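## Task

Close the lid on tip box TB2, then push its front edge fully down so it snaps shut. It counts only if the lid stays latched with no help from the robot, and the box must be resting flat on its base plate. Finish by opening the gripper and pulling the arm away.

## Robot and tools

Robot: two arms, left_arm and right_arm, mounted on a single column behind the near edge of the table. The robot faces roughly +x, possibly turned slightly about the column. left_arm is the robot's own left, on the +y side; this has nothing to do with left or right in an image. Each gripper's fingers point along the gripper's own +z axis and spread along its y axis. end_effector_position is the spot between the finger pads when closed, under 1 cm short of the tips; closing moves the tips about 17 mm further along +z. A closed hand gives a flat fingertip face, handy for pressing a lid down.

Frame: all poses use one scene frame. z = 0 is the table top, the origin sits 0.07 m behind the centre of the table's near edge, +x runs out over the table, +z up, +y toward left_arm. Positions in metres, orientation as a quaternion written w first (qw, qx, qy, qz). Reported hand positions can be slightly wrong, more so at long reach.

Row layout (shared by both motion tools): one flat list of 16 numbers covering both arms, always all 16 even if one arm is idle: left_arm x, y, z, qw, qx, qy, qz, opening, then right_arm the same eight. x, y, z and the quaternion are an absolute pose to go to in the scene frame, not an offset. opening runs from -1 (closed) to +1 (fully open, 0.145 m); closing fully needs about 0.5 s or more. Optionally 14 more numbers (0 to 1) follow: stiffness scales for each joint, left_arm's 7 then right_arm's 7, in Joint positions order; they persist until changed.

execute_actions(actions): actions is a list of actions; each action is a list of up to 15 rows, one row per control step of 1/30 s. If fewer than 15 rows are given, the last row is held for the remaining steps. An empty list just returns state and images. Each step, the commanded pose is clipped to within 70 mm and 16 degrees of the measured pose, so far targets take several actions; after an action the arm only reaches its last clipped pose. If any target lies more than 0.6 m from that gripper's current position along any of its axes, that action is rejected for both arms; if the first action fails this against the last reported state, or anything is malformed, nothing runs. To hold an orientation, repeat the same quaternion in every row rather than copying the drifted reported one. For an arm meant to stay still, resend its last reported full pose and intended opening every call.

move(target, speed, blocking): target is one row as above (16 or 30 numbers), an absolute pose per arm. Each gripper travels straight toward it, turning the short way; both paths finish together, lasting 0.5 to 10 s (cut off at 10 s). speed is path top speed in m/s, 0.002 to 0.5, default 0.25; rotation limited to twice that in rad/s. Opening is applied at the start. Paths ignore obstacles and the other arm; grippers lag, stray and may briefly exceed speed, especially near full arm extension. Faster moves and targets set deeper past contact press harder. blocking=false returns after 0.5 s while motion continues; use wait(0) to check, and wait or stop before sending new rows or moves. The result adds a move: line with the ending (done, off_target, moving, held, fault) and limits (paced = pose clipped; held = some steps blocked, after which the arm may surge), plus each gripper's distance from its target.

wait(seconds): 0 to 10; arms hold their last command; returns early if a running move ends. stop(): brakes a running move (needs braking room; fingers keep moving). zoom_image(camera, region): camera is cam_high, cam_low, cam_left_wrist or cam_right_wrist; region [x0, y0, x1, y1] in pixels of that 672x504 image, origin top-left, at most 504 by 504. finished_scene(scene): ends the numbered scene irreversibly and reports success; the next task appears in its result. Only call it once the lid stays latched unaided and the gripper is open and clear.

Results: the state line gives each gripper's position and quaternion; Hand target lines show what the controller is steering to; grip_measured is finger opening on the command scale (to grip, command clearly below it). Step readings list positions at some steps, with HELD marking blocked steps. A pose unreachable line means a clearance check altered or blocked that arm. FAULT lines mark arm stops. MOTOR HOT appears from 85 °C; at 100 °C an OVER-TEMPERATURE FAULT stops the arm until cooled, so avoid long loaded holds. Camera calibration lines give K, distortion and T_world_to_cam per camera; fixed cameras may be off by up to about 2.3 degrees and 9 mm.

Joint limits of note: elbow 0.000 to 2.443, wrist pitch -0.785 to 0.785, wrist yaw -1.571 to 1.571; the elbow cannot fully straighten.

Avoid: knocking anything off the table (ends the scene), letting the arms touch or push each other, slams, fast or deep presses, and tipping or shoving the loose tip box off flat. Random tugs or pushes may occasionally disturb objects.

Each tool is called as name(argument=value, ...) on one line, values as JSON.

## Session

execute_actions(actions=[])

Scene clock: 0.00 s.
left_arm: end_effector_position=(+0.2969, -0.0891, +0.1227) grip_measured=+1.00 end_effector_quat_wxyz=(+0.225, +0.117, +0.962, -0.102) | right_arm: end_effector_position=(+0.3848, -0.1959, +0.2722) grip_measured=+1.00 end_effector_quat_wxyz=(+0.049, +0.354, +0.934, +0.002)
Joint positions: left_arm=[ 0.718  0.076 -1.498  0.974 -1.417 -0.207  0.761  0.145] | right_arm=[ 1.254  0.134 -1.168  0.53  -0.658 -0.679  1.334  0.145]
Joint velocities: left_arm=[-0.033 -0.011 -0.002 -0.002 -0.007 -0.066 -0.081  0.   ] | right_arm=[ 0.011 -0.033 -0.012  0.012 -0.037 -0.007  0.066  0.   ]
Motor temperatures (°C, as the motors report them): left_arm=[27 25 29 25 27 27 28] | right_arm=[26 27 28 28 28 29 25]
Hand target (left_arm): +0.297, -0.089, +0.123; +0.225, +0.117, +0.962, -0.102
Hand target (right_arm): +0.385, -0.196, +0.272; +0.049, +0.354, +0.934, +0.002
Joint stiffness scale: left_arm=[1. 1. 1. 1. 1. 1. 1.] | right_arm=[1. 1. 1. 1. 1. 1. 1.]

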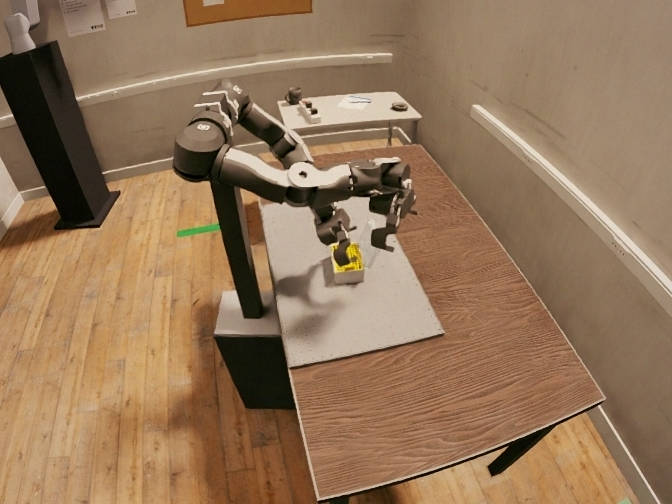

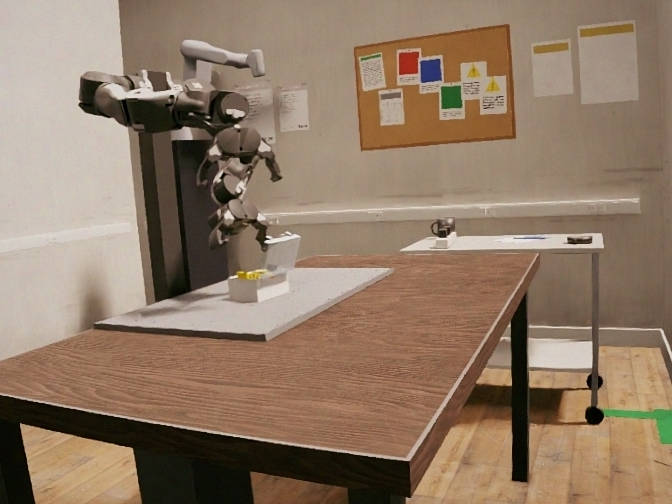

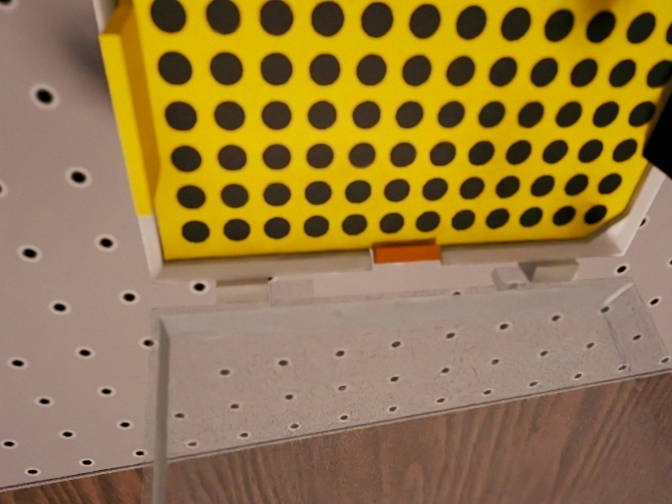

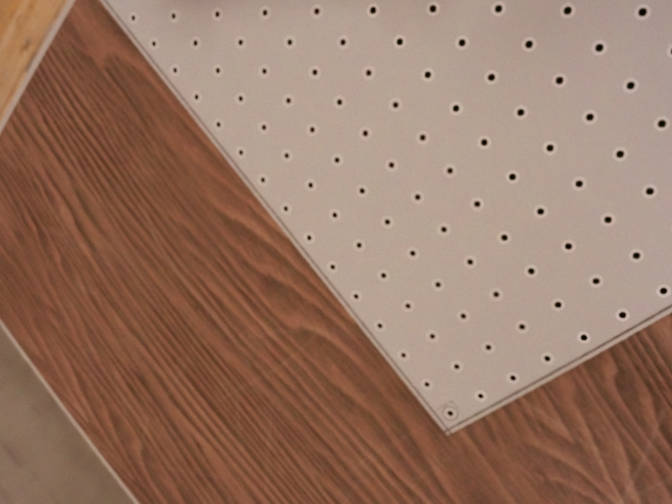

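move(target=[0.2,0.08,0.25,0.225,0.117,0.962,-0.102,-1, 0.47,-0.06,0.2,0.049,0.354,0.934,0.002,-1])

move(target=[0.2,0.08,0.25,0.225,0.117,0.962,-0.102,-1, 0.47,-0.06,0.10,0.049,0.354,0.934,0.002,-1], speed=0.15)

Scene clock: 2.60 s.
left_arm: end_effector_position=(+0.2018, +0.0834, +0.2491) grip_measured=-1.00 end_effector_quat_wxyz=(+0.219, +0.112, +0.964, -0.101) | right_arm: end_effector_position=(+0.4565, -0.0630, +0.2100) grip_measured=-1.00 end_effector_quat_wxyz=(+0.352, +0.305, +0.846, +0.259)
Joint positions: left_arm=[ 0.659  1.12  -1.498  2.317 -1.331 -0.112  1.058  0.   ] | right_arm=[ 1.023 -0.18  -1.517  0.24  -0.887 -0.114  0.144  0.   ]
Joint velocities: left_arm=[-0.099  0.077 -0.007  0.032  0.007 -0.051  0.051  0.   ] | right_arm=[-0.055  0.055 -0.002 -0.007 -0.066 -0.022 -0.051  0.   ]
Motor temperatures (°C, as the motors report them): left_arm=[27 25 29 25 27 27 28] | right_arm=[26 27 28 28 28 29 25]
Hand target (left_arm): +0.201, +0.083, +0.249; +0.218, +0.111, +0.964, -0.104
Hand target (right_arm): +0.456, -0.063, +0.209; +0.353, +0.305, +0.845, +0.260
Off the commanded pose (left_arm): 0.004 m, 1 deg.
Off the commanded pose (right_arm): 0.017 m, 47 deg; orientation clipped at the last step of the last action.
Joint stiffness scale: left_arm=[1. 1. 1. 1. 1. 1. 1.] | right_arm=[1. 1. 1. 1. 1. 1. 1.]
joint sent to its limit (right arm) — the command would take joint 2 (shoulder roll) past its lower limit, so that joint was sent only as far as its limit.
move: off_target (left_arm, right_arm); limits=paced
camera_calibration (this result's frames):
cam_left_wrist: T_world_to_cam=[[0.0574814, 0.984333, 0.166688, -0.139957], [0.773515, -0.149468, 0.615901, -0.287537], [0.631166, 0.0935326, -0.769988, 0.108763], [0, 0, 0, 1]] pos_world=[0.161811, 0.0846138, 0.28417]
cam_right_wrist: T_world_to_cam=[[0.573333, 0.752083, 0.325053, -0.269897], [0.485755, -0.631507, 0.604351, -0.375386], [0.659796, -0.188598, -0.727393, -0.101159], [0, 0, 0, 1]] pos_world=[0.403831, -0.0531526, 0.241013]

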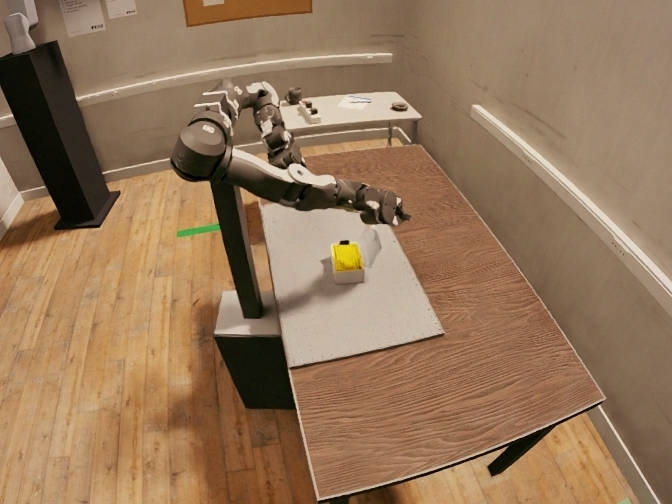

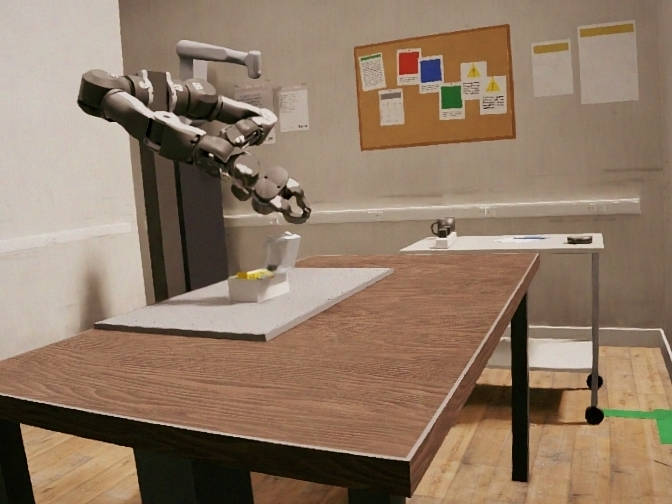

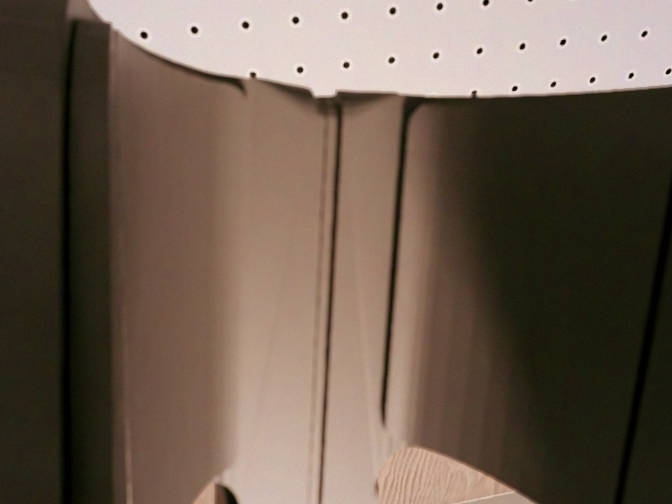

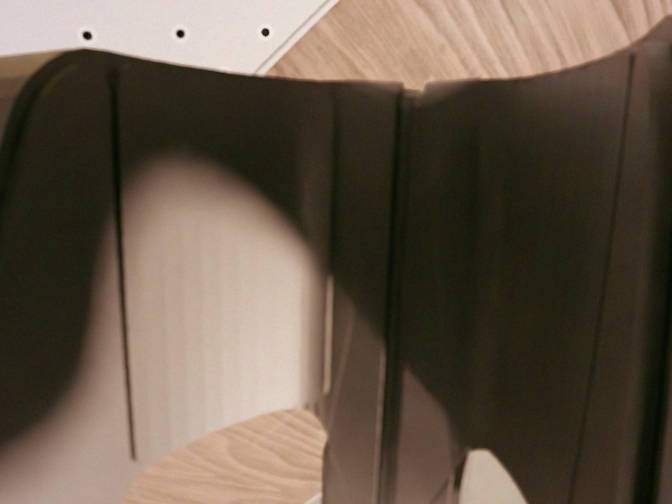

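Scene clock: 5.63 s.
left_arm: end_effector_position=(+0.2017, +0.0801, +0.2508) grip_measured=-1.00 end_effector_quat_wxyz=(+0.227, +0.117, +0.961, -0.103) | right_arm: end_effector_position=(+0.4303, -0.0707, +0.1669) grip_measured=-1.00 end_effector_quat_wxyz=(+0.336, +0.313, +0.855, +0.240)
Joint positions: left_arm=[ 0.654  1.108 -1.498  2.324 -1.354 -0.109  1.069  0.   ] | right_arm=[ 0.927 -0.18  -1.544  0.198 -0.9   -0.086  0.101  0.   ]
Joint velocities: left_arm=[-0.011 -0.055  0.007  0.017 -0.051  0.037 -0.037 -0.   ] | right_arm=[-0.011 -0.055 -0.007 -0.007  0.066  0.007  0.051  0.   ]
Motor temperatures (°C, as the motors report them): left_arm=[27 25 29 25 27 27 28] | right_arm=[27 27 28 28 28 29 25]
Hand target (left_arm): +0.200, +0.080, +0.250; +0.225, +0.117, +0.962, -0.102
Hand target (right_arm): +0.413, -0.074, +0.146; +0.304, +0.320, +0.871, +0.216
Off the commanded pose (left_arm): 0.002 m, 0 deg.
Off the commanded pose (right_arm): 0.079 m, 44 deg; position and orientation clipped at the last step of the last action.
Joint stiffness scale: left_arm=[1. 1. 1. 1. 1. 1. 1.] | right_arm=[1. 1. 1. 1. 1. 1. 1.]
joint sent to its limit (right arm) — the command would take joint 2 (shoulder roll) past its lower limit, so that joint was sent only as far as its limit.
move: off_target (right_arm); limits=paced
camera_calibration (this result's frames):
cam_left_wrist: T_world_to_cam=[[0.064148, 0.984291, 0.16449, -0.137787], [0.761548, -0.154805, 0.629348, -0.289564], [0.644926, 0.0848959, -0.759515, 0.105693], [0, 0, 0, 1]] pos_world=[0.161191, 0.0818231, 0.285176]
cam_right_wrist: T_world_to_cam=[[0.598597, 0.749937, 0.281561, -0.238893], [0.506677, -0.626708, 0.592043, -0.348033], [0.620451, -0.211734, -0.755122, -0.0967532], [0, 0, 0, 1]] pos_world=[0.379372, -0.0594461, 0.200253]

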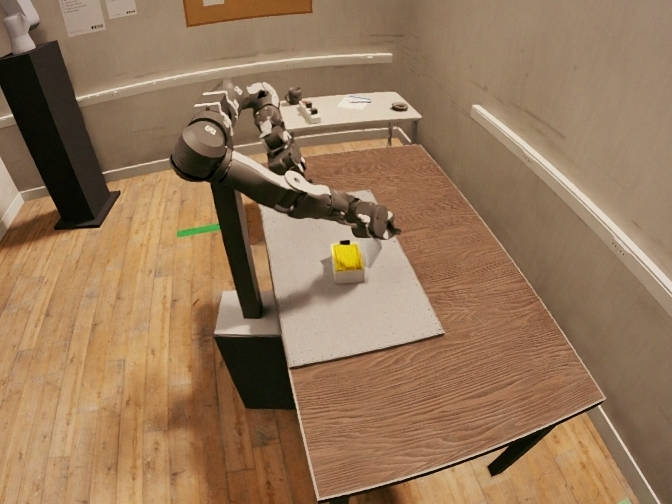

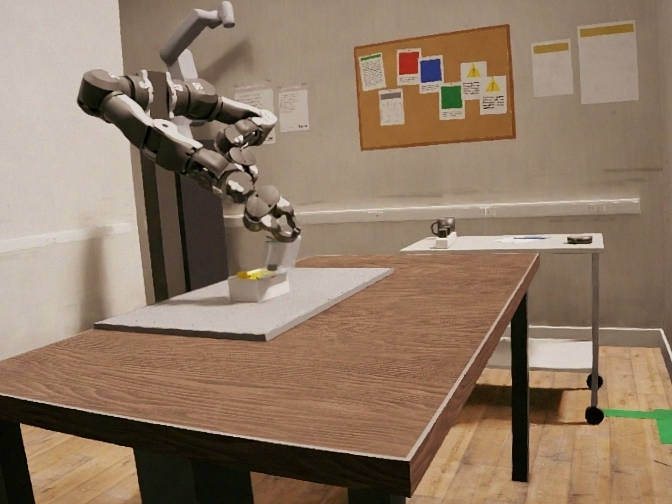

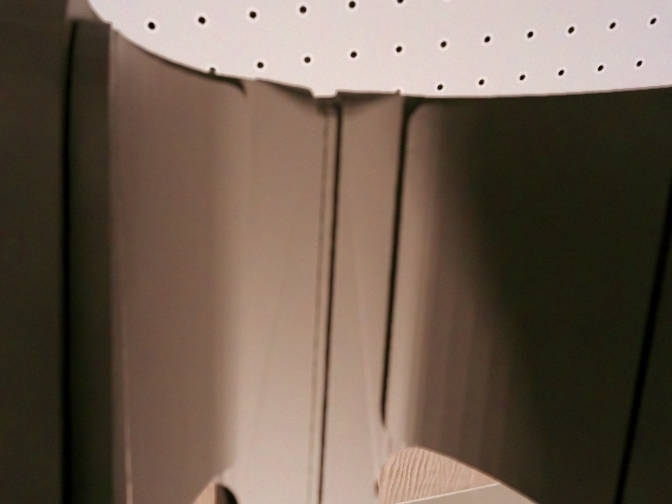

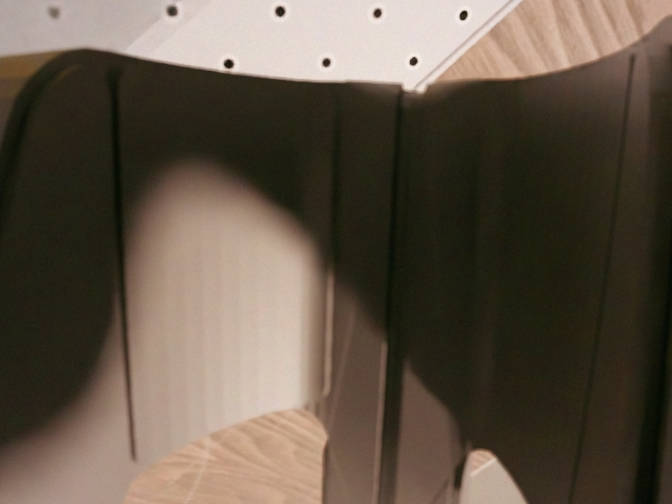

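move(target=[0.2,0.08,0.25,0.227,0.117,0.961,-0.103,-1, 0.41,-0.07,0.12,0.336,0.313,0.855,0.24,-1], speed=0.1)

move(target=[0.2,0.08,0.25,0.227,0.117,0.961,-0.103,-1, 0.30,-0.07,0.12,0.336,0.313,0.855,0.24,-1], speed=0.1)

Scene clock: 6.93 s.
left_arm: end_effector_position=(+0.2016, +0.0802, +0.2506) grip_measured=-1.00 end_effector_quat_wxyz=(+0.229, +0.117, +0.961, -0.103) | right_arm: end_effector_position=(+0.4325, -0.0718, +0.1703) grip_measured=-1.00 end_effector_quat_wxyz=(+0.410, +0.297, +0.819, +0.271)
Joint positions: left_arm=[ 0.649  1.108 -1.498  2.324 -1.362 -0.106  1.069  0.   ] | right_arm=[ 0.87  -0.164 -1.557  0.211 -0.932  0.078 -0.063  0.   ]
Joint velocities: left_arm=[-0.011 -0.011  0.002  0.002 -0.007 -0.022 -0.066  0.   ] | right_arm=[ 0.011 -0.011  0.007  0.027 -0.037 -0.051  0.037  0.   ]
Motor temperatures (°C, as the motors report them): left_arm=[27 25 29 25 27 27 28] | right_arm=[27 27 28 28 28 29 25]
Hand target (left_arm): +0.200, +0.080, +0.250; +0.227, +0.117, +0.961, -0.103
Hand target (right_arm): +0.400, -0.072, +0.129; +0.339, +0.312, +0.854, +0.241
Off the commanded pose (left_arm): 0.002 m, 0 deg.
Off the commanded pose (right_arm): 0.055 m, 10 deg.
Joint stiffness scale: left_arm=[1. 1. 1. 1. 1. 1. 1.] | right_arm=[1. 1. 1. 1. 1. 1. 1.]
joint sent to its limit (right arm) — the command would take joint 3 (upper arm roll) past its lower limit, so that joint was sent only as far as its limit.
move: off_target (right_arm)
camera_calibration (this result's frames):
cam_left_wrist: T_world_to_cam=[[0.0632354, 0.98436, 0.164429, -0.137636], [0.759096, -0.154402, 0.632403, -0.289627], [0.6479, 0.0848272, -0.756987, 0.104364], [0, 0, 0, 1]] pos_world=[0.160941, 0.0819115, 0.284794]
cam_right_wrist: T_world_to_cam=[[0.545475, 0.740705, 0.39219, -0.236909], [0.38919, -0.638279, 0.664177, -0.314232], [0.742286, -0.209656, -0.636441, -0.168518], [0, 0, 0, 1]] pos_world=[0.376612, -0.0604188, 0.194367]

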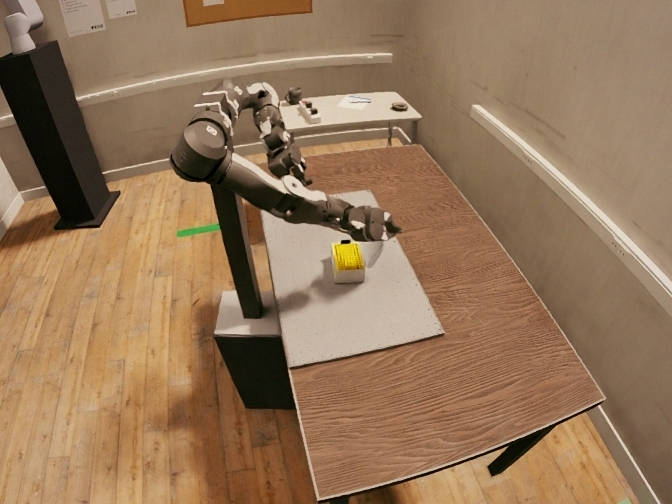

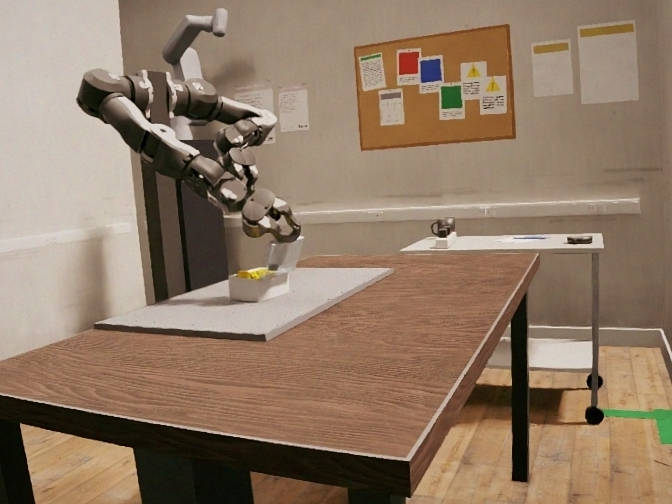

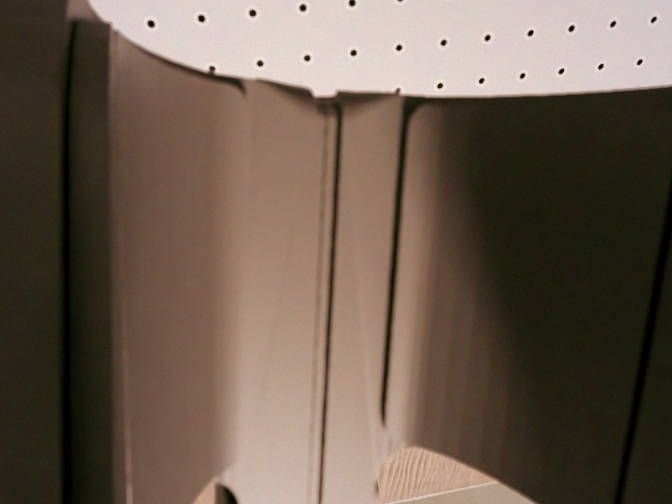

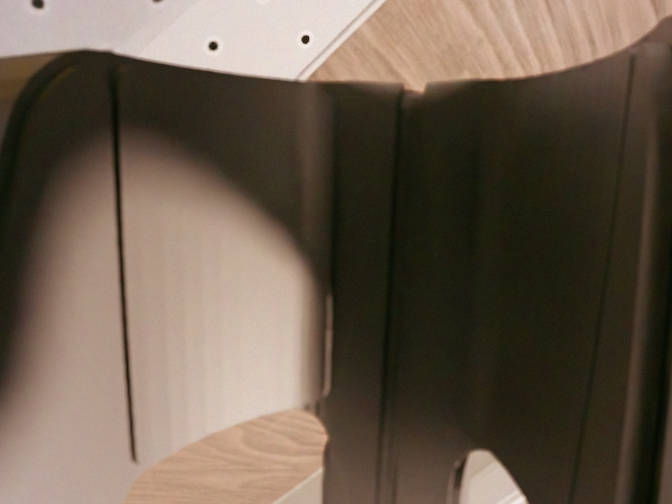

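Scene clock: 8.60 s.
left_arm: end_effector_position=(+0.2016, +0.0802, +0.2506) grip_measured=-1.00 end_effector_quat_wxyz=(+0.229, +0.117, +0.961, -0.103) | right_arm: end_effector_position=(+0.3328, -0.0681, +0.1683) grip_measured=-1.00 end_effector_quat_wxyz=(+0.422, +0.291, +0.811, +0.283)
Joint positions: left_arm=[ 0.649  1.108 -1.498  2.324 -1.362 -0.106  1.069  0.   ] | right_arm=[ 0.647  0.305 -1.53   1.151 -1.171  0.464  0.236  0.   ]
Joint velocities: left_arm=[ 0.077  0.055  0.007 -0.017 -0.007  0.081 -0.022 -0.   ] | right_arm=[ 0.011 -0.011  0.002 -0.017 -0.066 -0.022 -0.007  0.   ]
Motor temperatures (°C, as the motors report them): left_arm=[27 25 29 26 27 27 28] | right_arm=[27 27 28 28 28 29 25]
Hand target (left_arm): +0.200, +0.080, +0.250; +0.227, +0.117, +0.961, -0.103
Hand target (right_arm): +0.296, -0.071, +0.124; +0.339, +0.310, +0.855, +0.240
Off the commanded pose (left_arm): 0.002 m, 0 deg.
Off the commanded pose (right_arm): 0.058 m, 12 deg.
Joint stiffness scale: left_arm=[1. 1. 1. 1. 1. 1. 1.] | right_arm=[1. 1. 1. 1. 1. 1. 1.]
move: off_target (right_arm)
camera_calibration (this result's frames):
cam_left_wrist: T_world_to_cam=[[0.0632354, 0.98436, 0.164429, -0.137636], [0.759096, -0.154402, 0.632403, -0.289627], [0.6479, 0.0848272, -0.756987, 0.104364], [0, 0, 0, 1]] pos_world=[0.160941, 0.0819115, 0.284794]
cam_right_wrist: T_world_to_cam=[[0.524652, 0.739977, 0.420921, -0.182379], [0.3695, -0.643369, 0.670482, -0.266583], [0.766949, -0.196239, -0.610966, -0.10658], [0, 0, 0, 1]] pos_world=[0.27593, -0.0574706, 0.190389]

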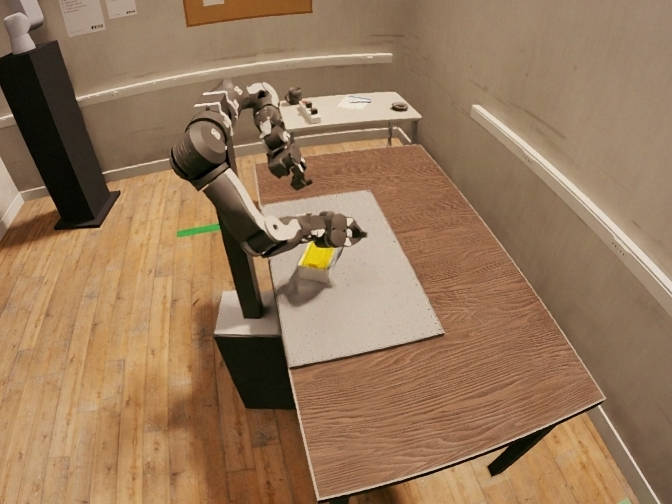

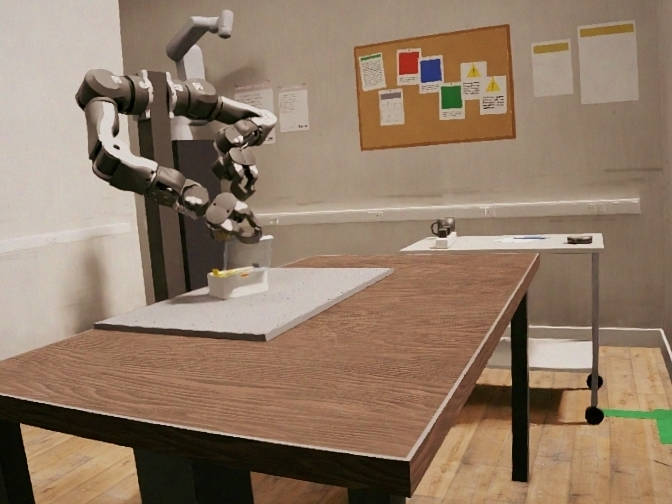

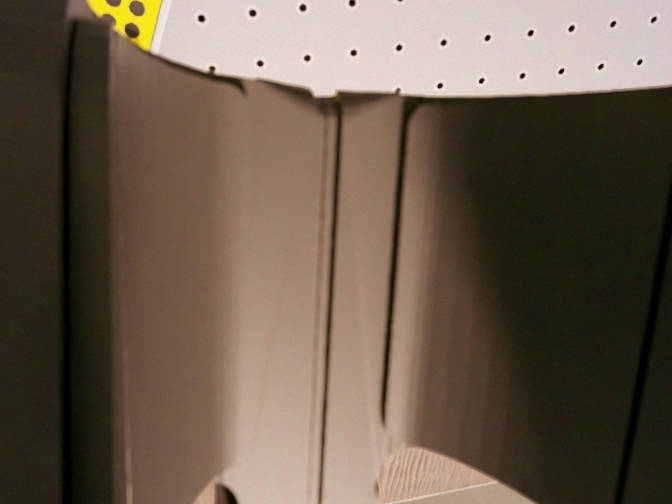

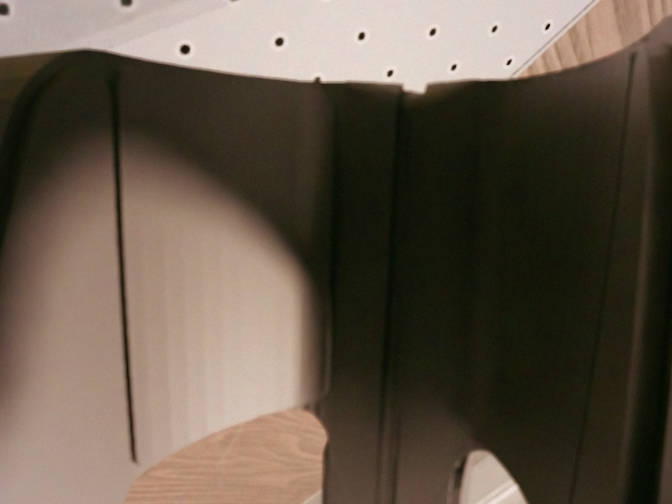

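move(target=[0.2,0.08,0.25,0.227,0.117,0.961,-0.103,1, 0.34,-0.10,0.24,0.42,0.29,0.81,0.28,-1], speed=0.15)

Scene clock: 9.83 s.
left_arm: end_effector_position=(+0.2016, +0.0802, +0.2506) grip_measured=+1.00 end_effector_quat_wxyz=(+0.229, +0.117, +0.961, -0.103) | right_arm: end_effector_position=(+0.3405, -0.1007, +0.2420) grip_measured=-1.00 end_effector_quat_wxyz=(+0.425, +0.289, +0.810, +0.282)
Joint positions: left_arm=[ 0.649  1.108 -1.498  2.324 -1.362 -0.106  1.069  0.145] | right_arm=[ 0.817  0.541 -1.52   1.518 -1.118  0.419  0.427  0.   ]
Joint velocities: left_arm=[ 0.055 -0.011 -0.007  0.022  0.066 -0.007  0.022 -0.   ] | right_arm=[-0.011 -0.011  0.012 -0.007  0.051 -0.022 -0.051  0.   ]
Motor temperatures (°C, as the motors report them): left_arm=[27 25 29 26 27 27 28] | right_arm=[27 27 28 28 28 30 25]
Hand target (left_arm): +0.200, +0.080, +0.250; +0.227, +0.117, +0.961, -0.103
Hand target (right_arm): +0.339, -0.100, +0.240; +0.422, +0.289, +0.812, +0.280
Off the commanded pose (left_arm): 0.002 m, 0 deg.
Off the commanded pose (right_arm): 0.002 m, 1 deg.
Joint stiffness scale: left_arm=[1. 1. 1. 1. 1. 1. 1.] | right_arm=[1. 1. 1. 1. 1. 1. 1.]
move: done
camera_calibration (this result's frames):
cam_left_wrist: T_world_to_cam=[[0.0629067, 0.984411, 0.164249, -0.137528], [0.759088, -0.15404, 0.6325, -0.289708], [0.647941, 0.0848908, -0.756945, 0.104334], [0, 0, 0, 1]] pos_world=[0.160963, 0.0819002, 0.284804]
cam_right_wrist: T_world_to_cam=[[0.521324, 0.742014, 0.421471, -0.192178], [0.365086, -0.640347, 0.675772, -0.339291], [0.77132, -0.198423, -0.604727, -0.0771379], [0, 0, 0, 1]] pos_world=[0.283555, -0.0899713, 0.263633]

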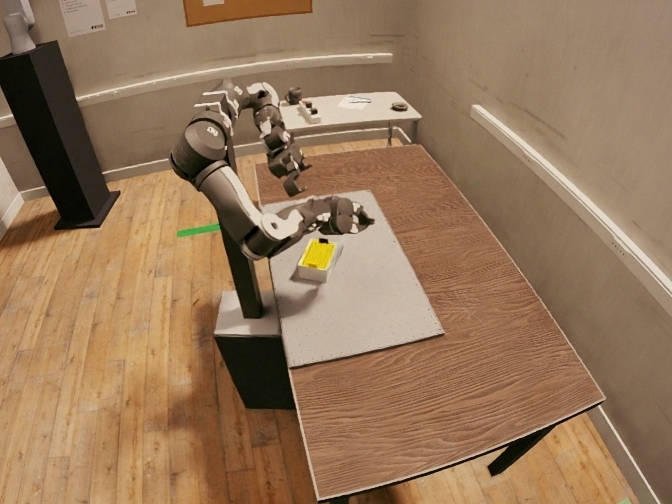

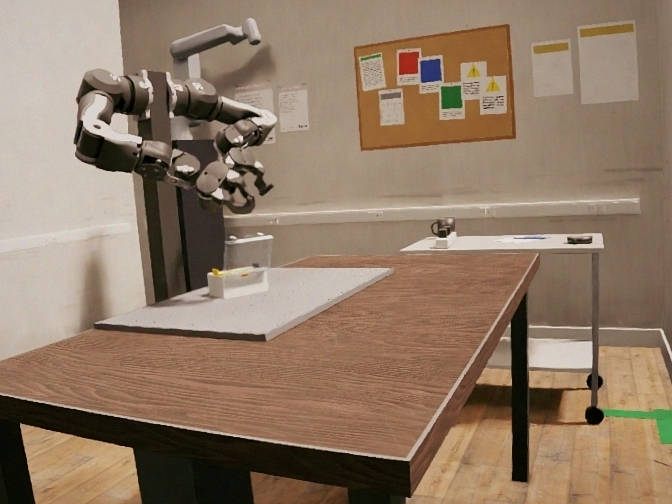

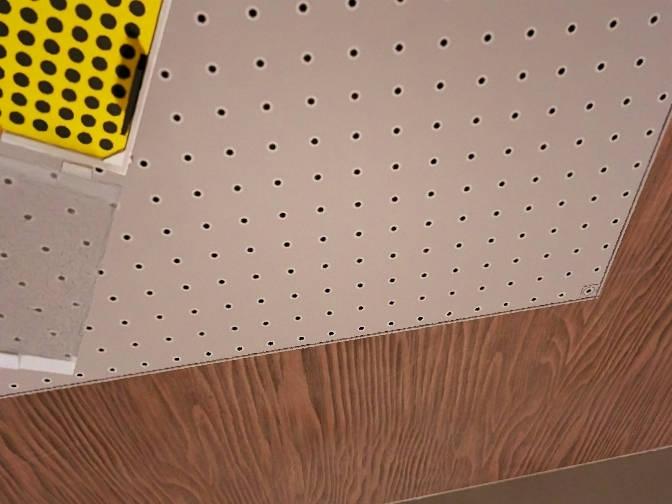

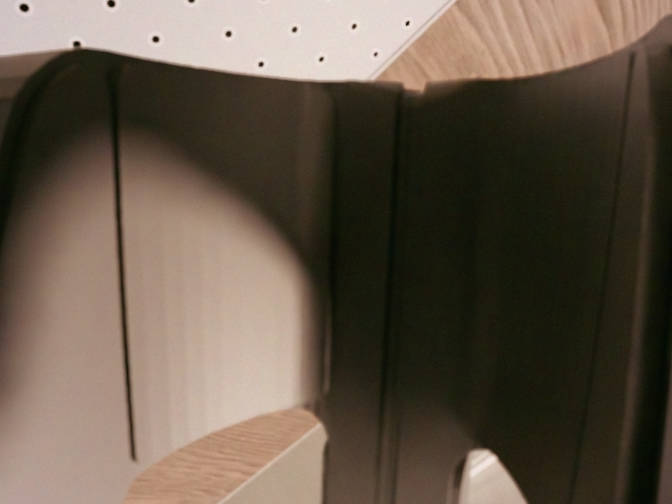

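move(target=[0.24,-0.07,0.27,0.227,0.117,0.961,-0.103,1, 0.36,-0.22,0.26,0.42,0.29,0.81,0.28,-1], speed=0.2)

Scene clock: 11.63 s.
left_arm: end_effector_position=(+0.2385, -0.0702, +0.2708) grip_measured=+1.00 end_effector_quat_wxyz=(+0.230, +0.121, +0.960, -0.103) | right_arm: end_effector_position=(+0.3596, -0.2205, +0.2592) grip_measured=-1.00 end_effector_quat_wxyz=(+0.421, +0.293, +0.812, +0.279)
Joint positions: left_arm=[ 0.9    0.323 -1.447  1.884 -1.115 -0.114  1.448  0.145] | right_arm=[ 0.899  0.82  -1.44   1.38  -0.964  0.084  0.149  0.   ]
Joint velocities: left_arm=[-0.055  0.033  0.007 -0.007 -0.007  0.022  0.007  0.   ] | right_arm=[-0.033 -0.077  0.007 -0.002 -0.037 -0.007 -0.022 -0.   ]
Motor temperatures (°C, as the motors report them): left_arm=[27 25 29 26 27 27 28] | right_arm=[27 27 28 28 28 29 25]
Hand target (left_arm): +0.239, -0.069, +0.270; +0.229, +0.121, +0.961, -0.099
Hand target (right_arm): +0.360, -0.220, +0.261; +0.421, +0.292, +0.811, +0.283
Off the commanded pose (left_arm): 0.002 m, 1 deg.
Off the commanded pose (right_arm): 0.001 m, 0 deg.
Joint stiffness scale: left_arm=[1. 1. 1. 1. 1. 1. 1.] | right_arm=[1. 1. 1. 1. 1. 1. 1.]
move: done
camera_calibration (this result's frames):
cam_left_wrist: T_world_to_cam=[[0.0704136, 0.983689, 0.165523, 0.00270853], [0.755777, -0.160908, 0.634752, -0.353979], [0.651033, 0.0804033, -0.754779, 0.106834], [0, 0, 0, 1]] pos_world=[0.197786, -0.0682121, 0.304877]
cam_right_wrist: T_world_to_cam=[[0.530715, 0.739083, 0.414848, -0.122714], [0.370631, -0.642565, 0.670629, -0.43574], [0.762217, -0.202157, -0.614946, -0.100099], [0, 0, 0, 1]] pos_world=[0.302922, -0.209531, 0.281572]

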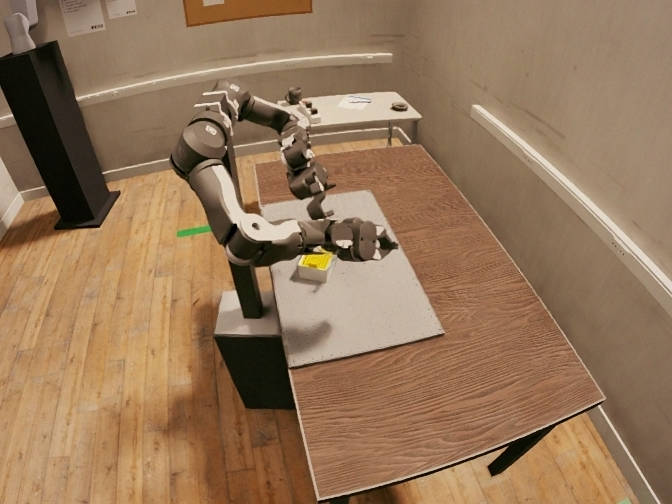

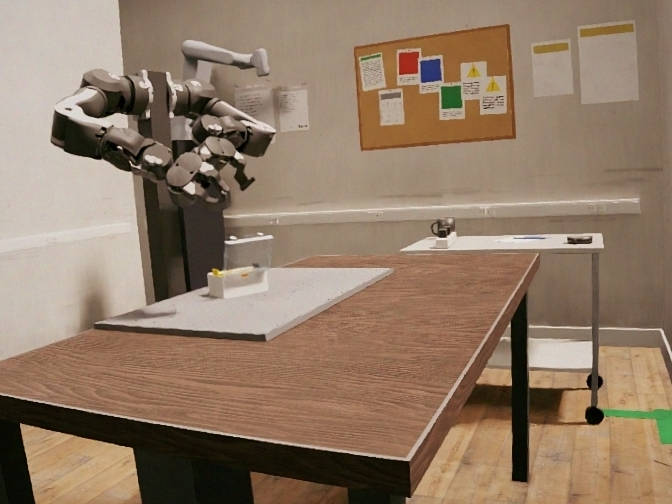

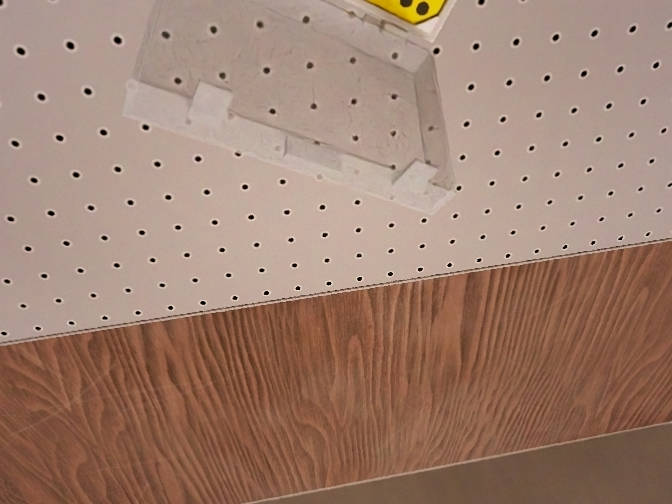

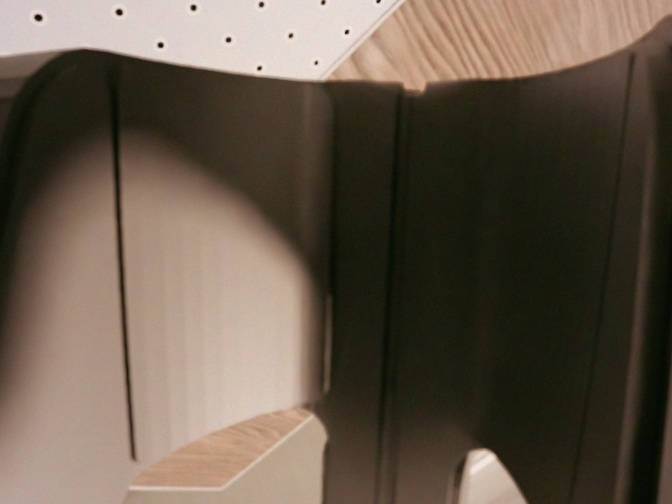

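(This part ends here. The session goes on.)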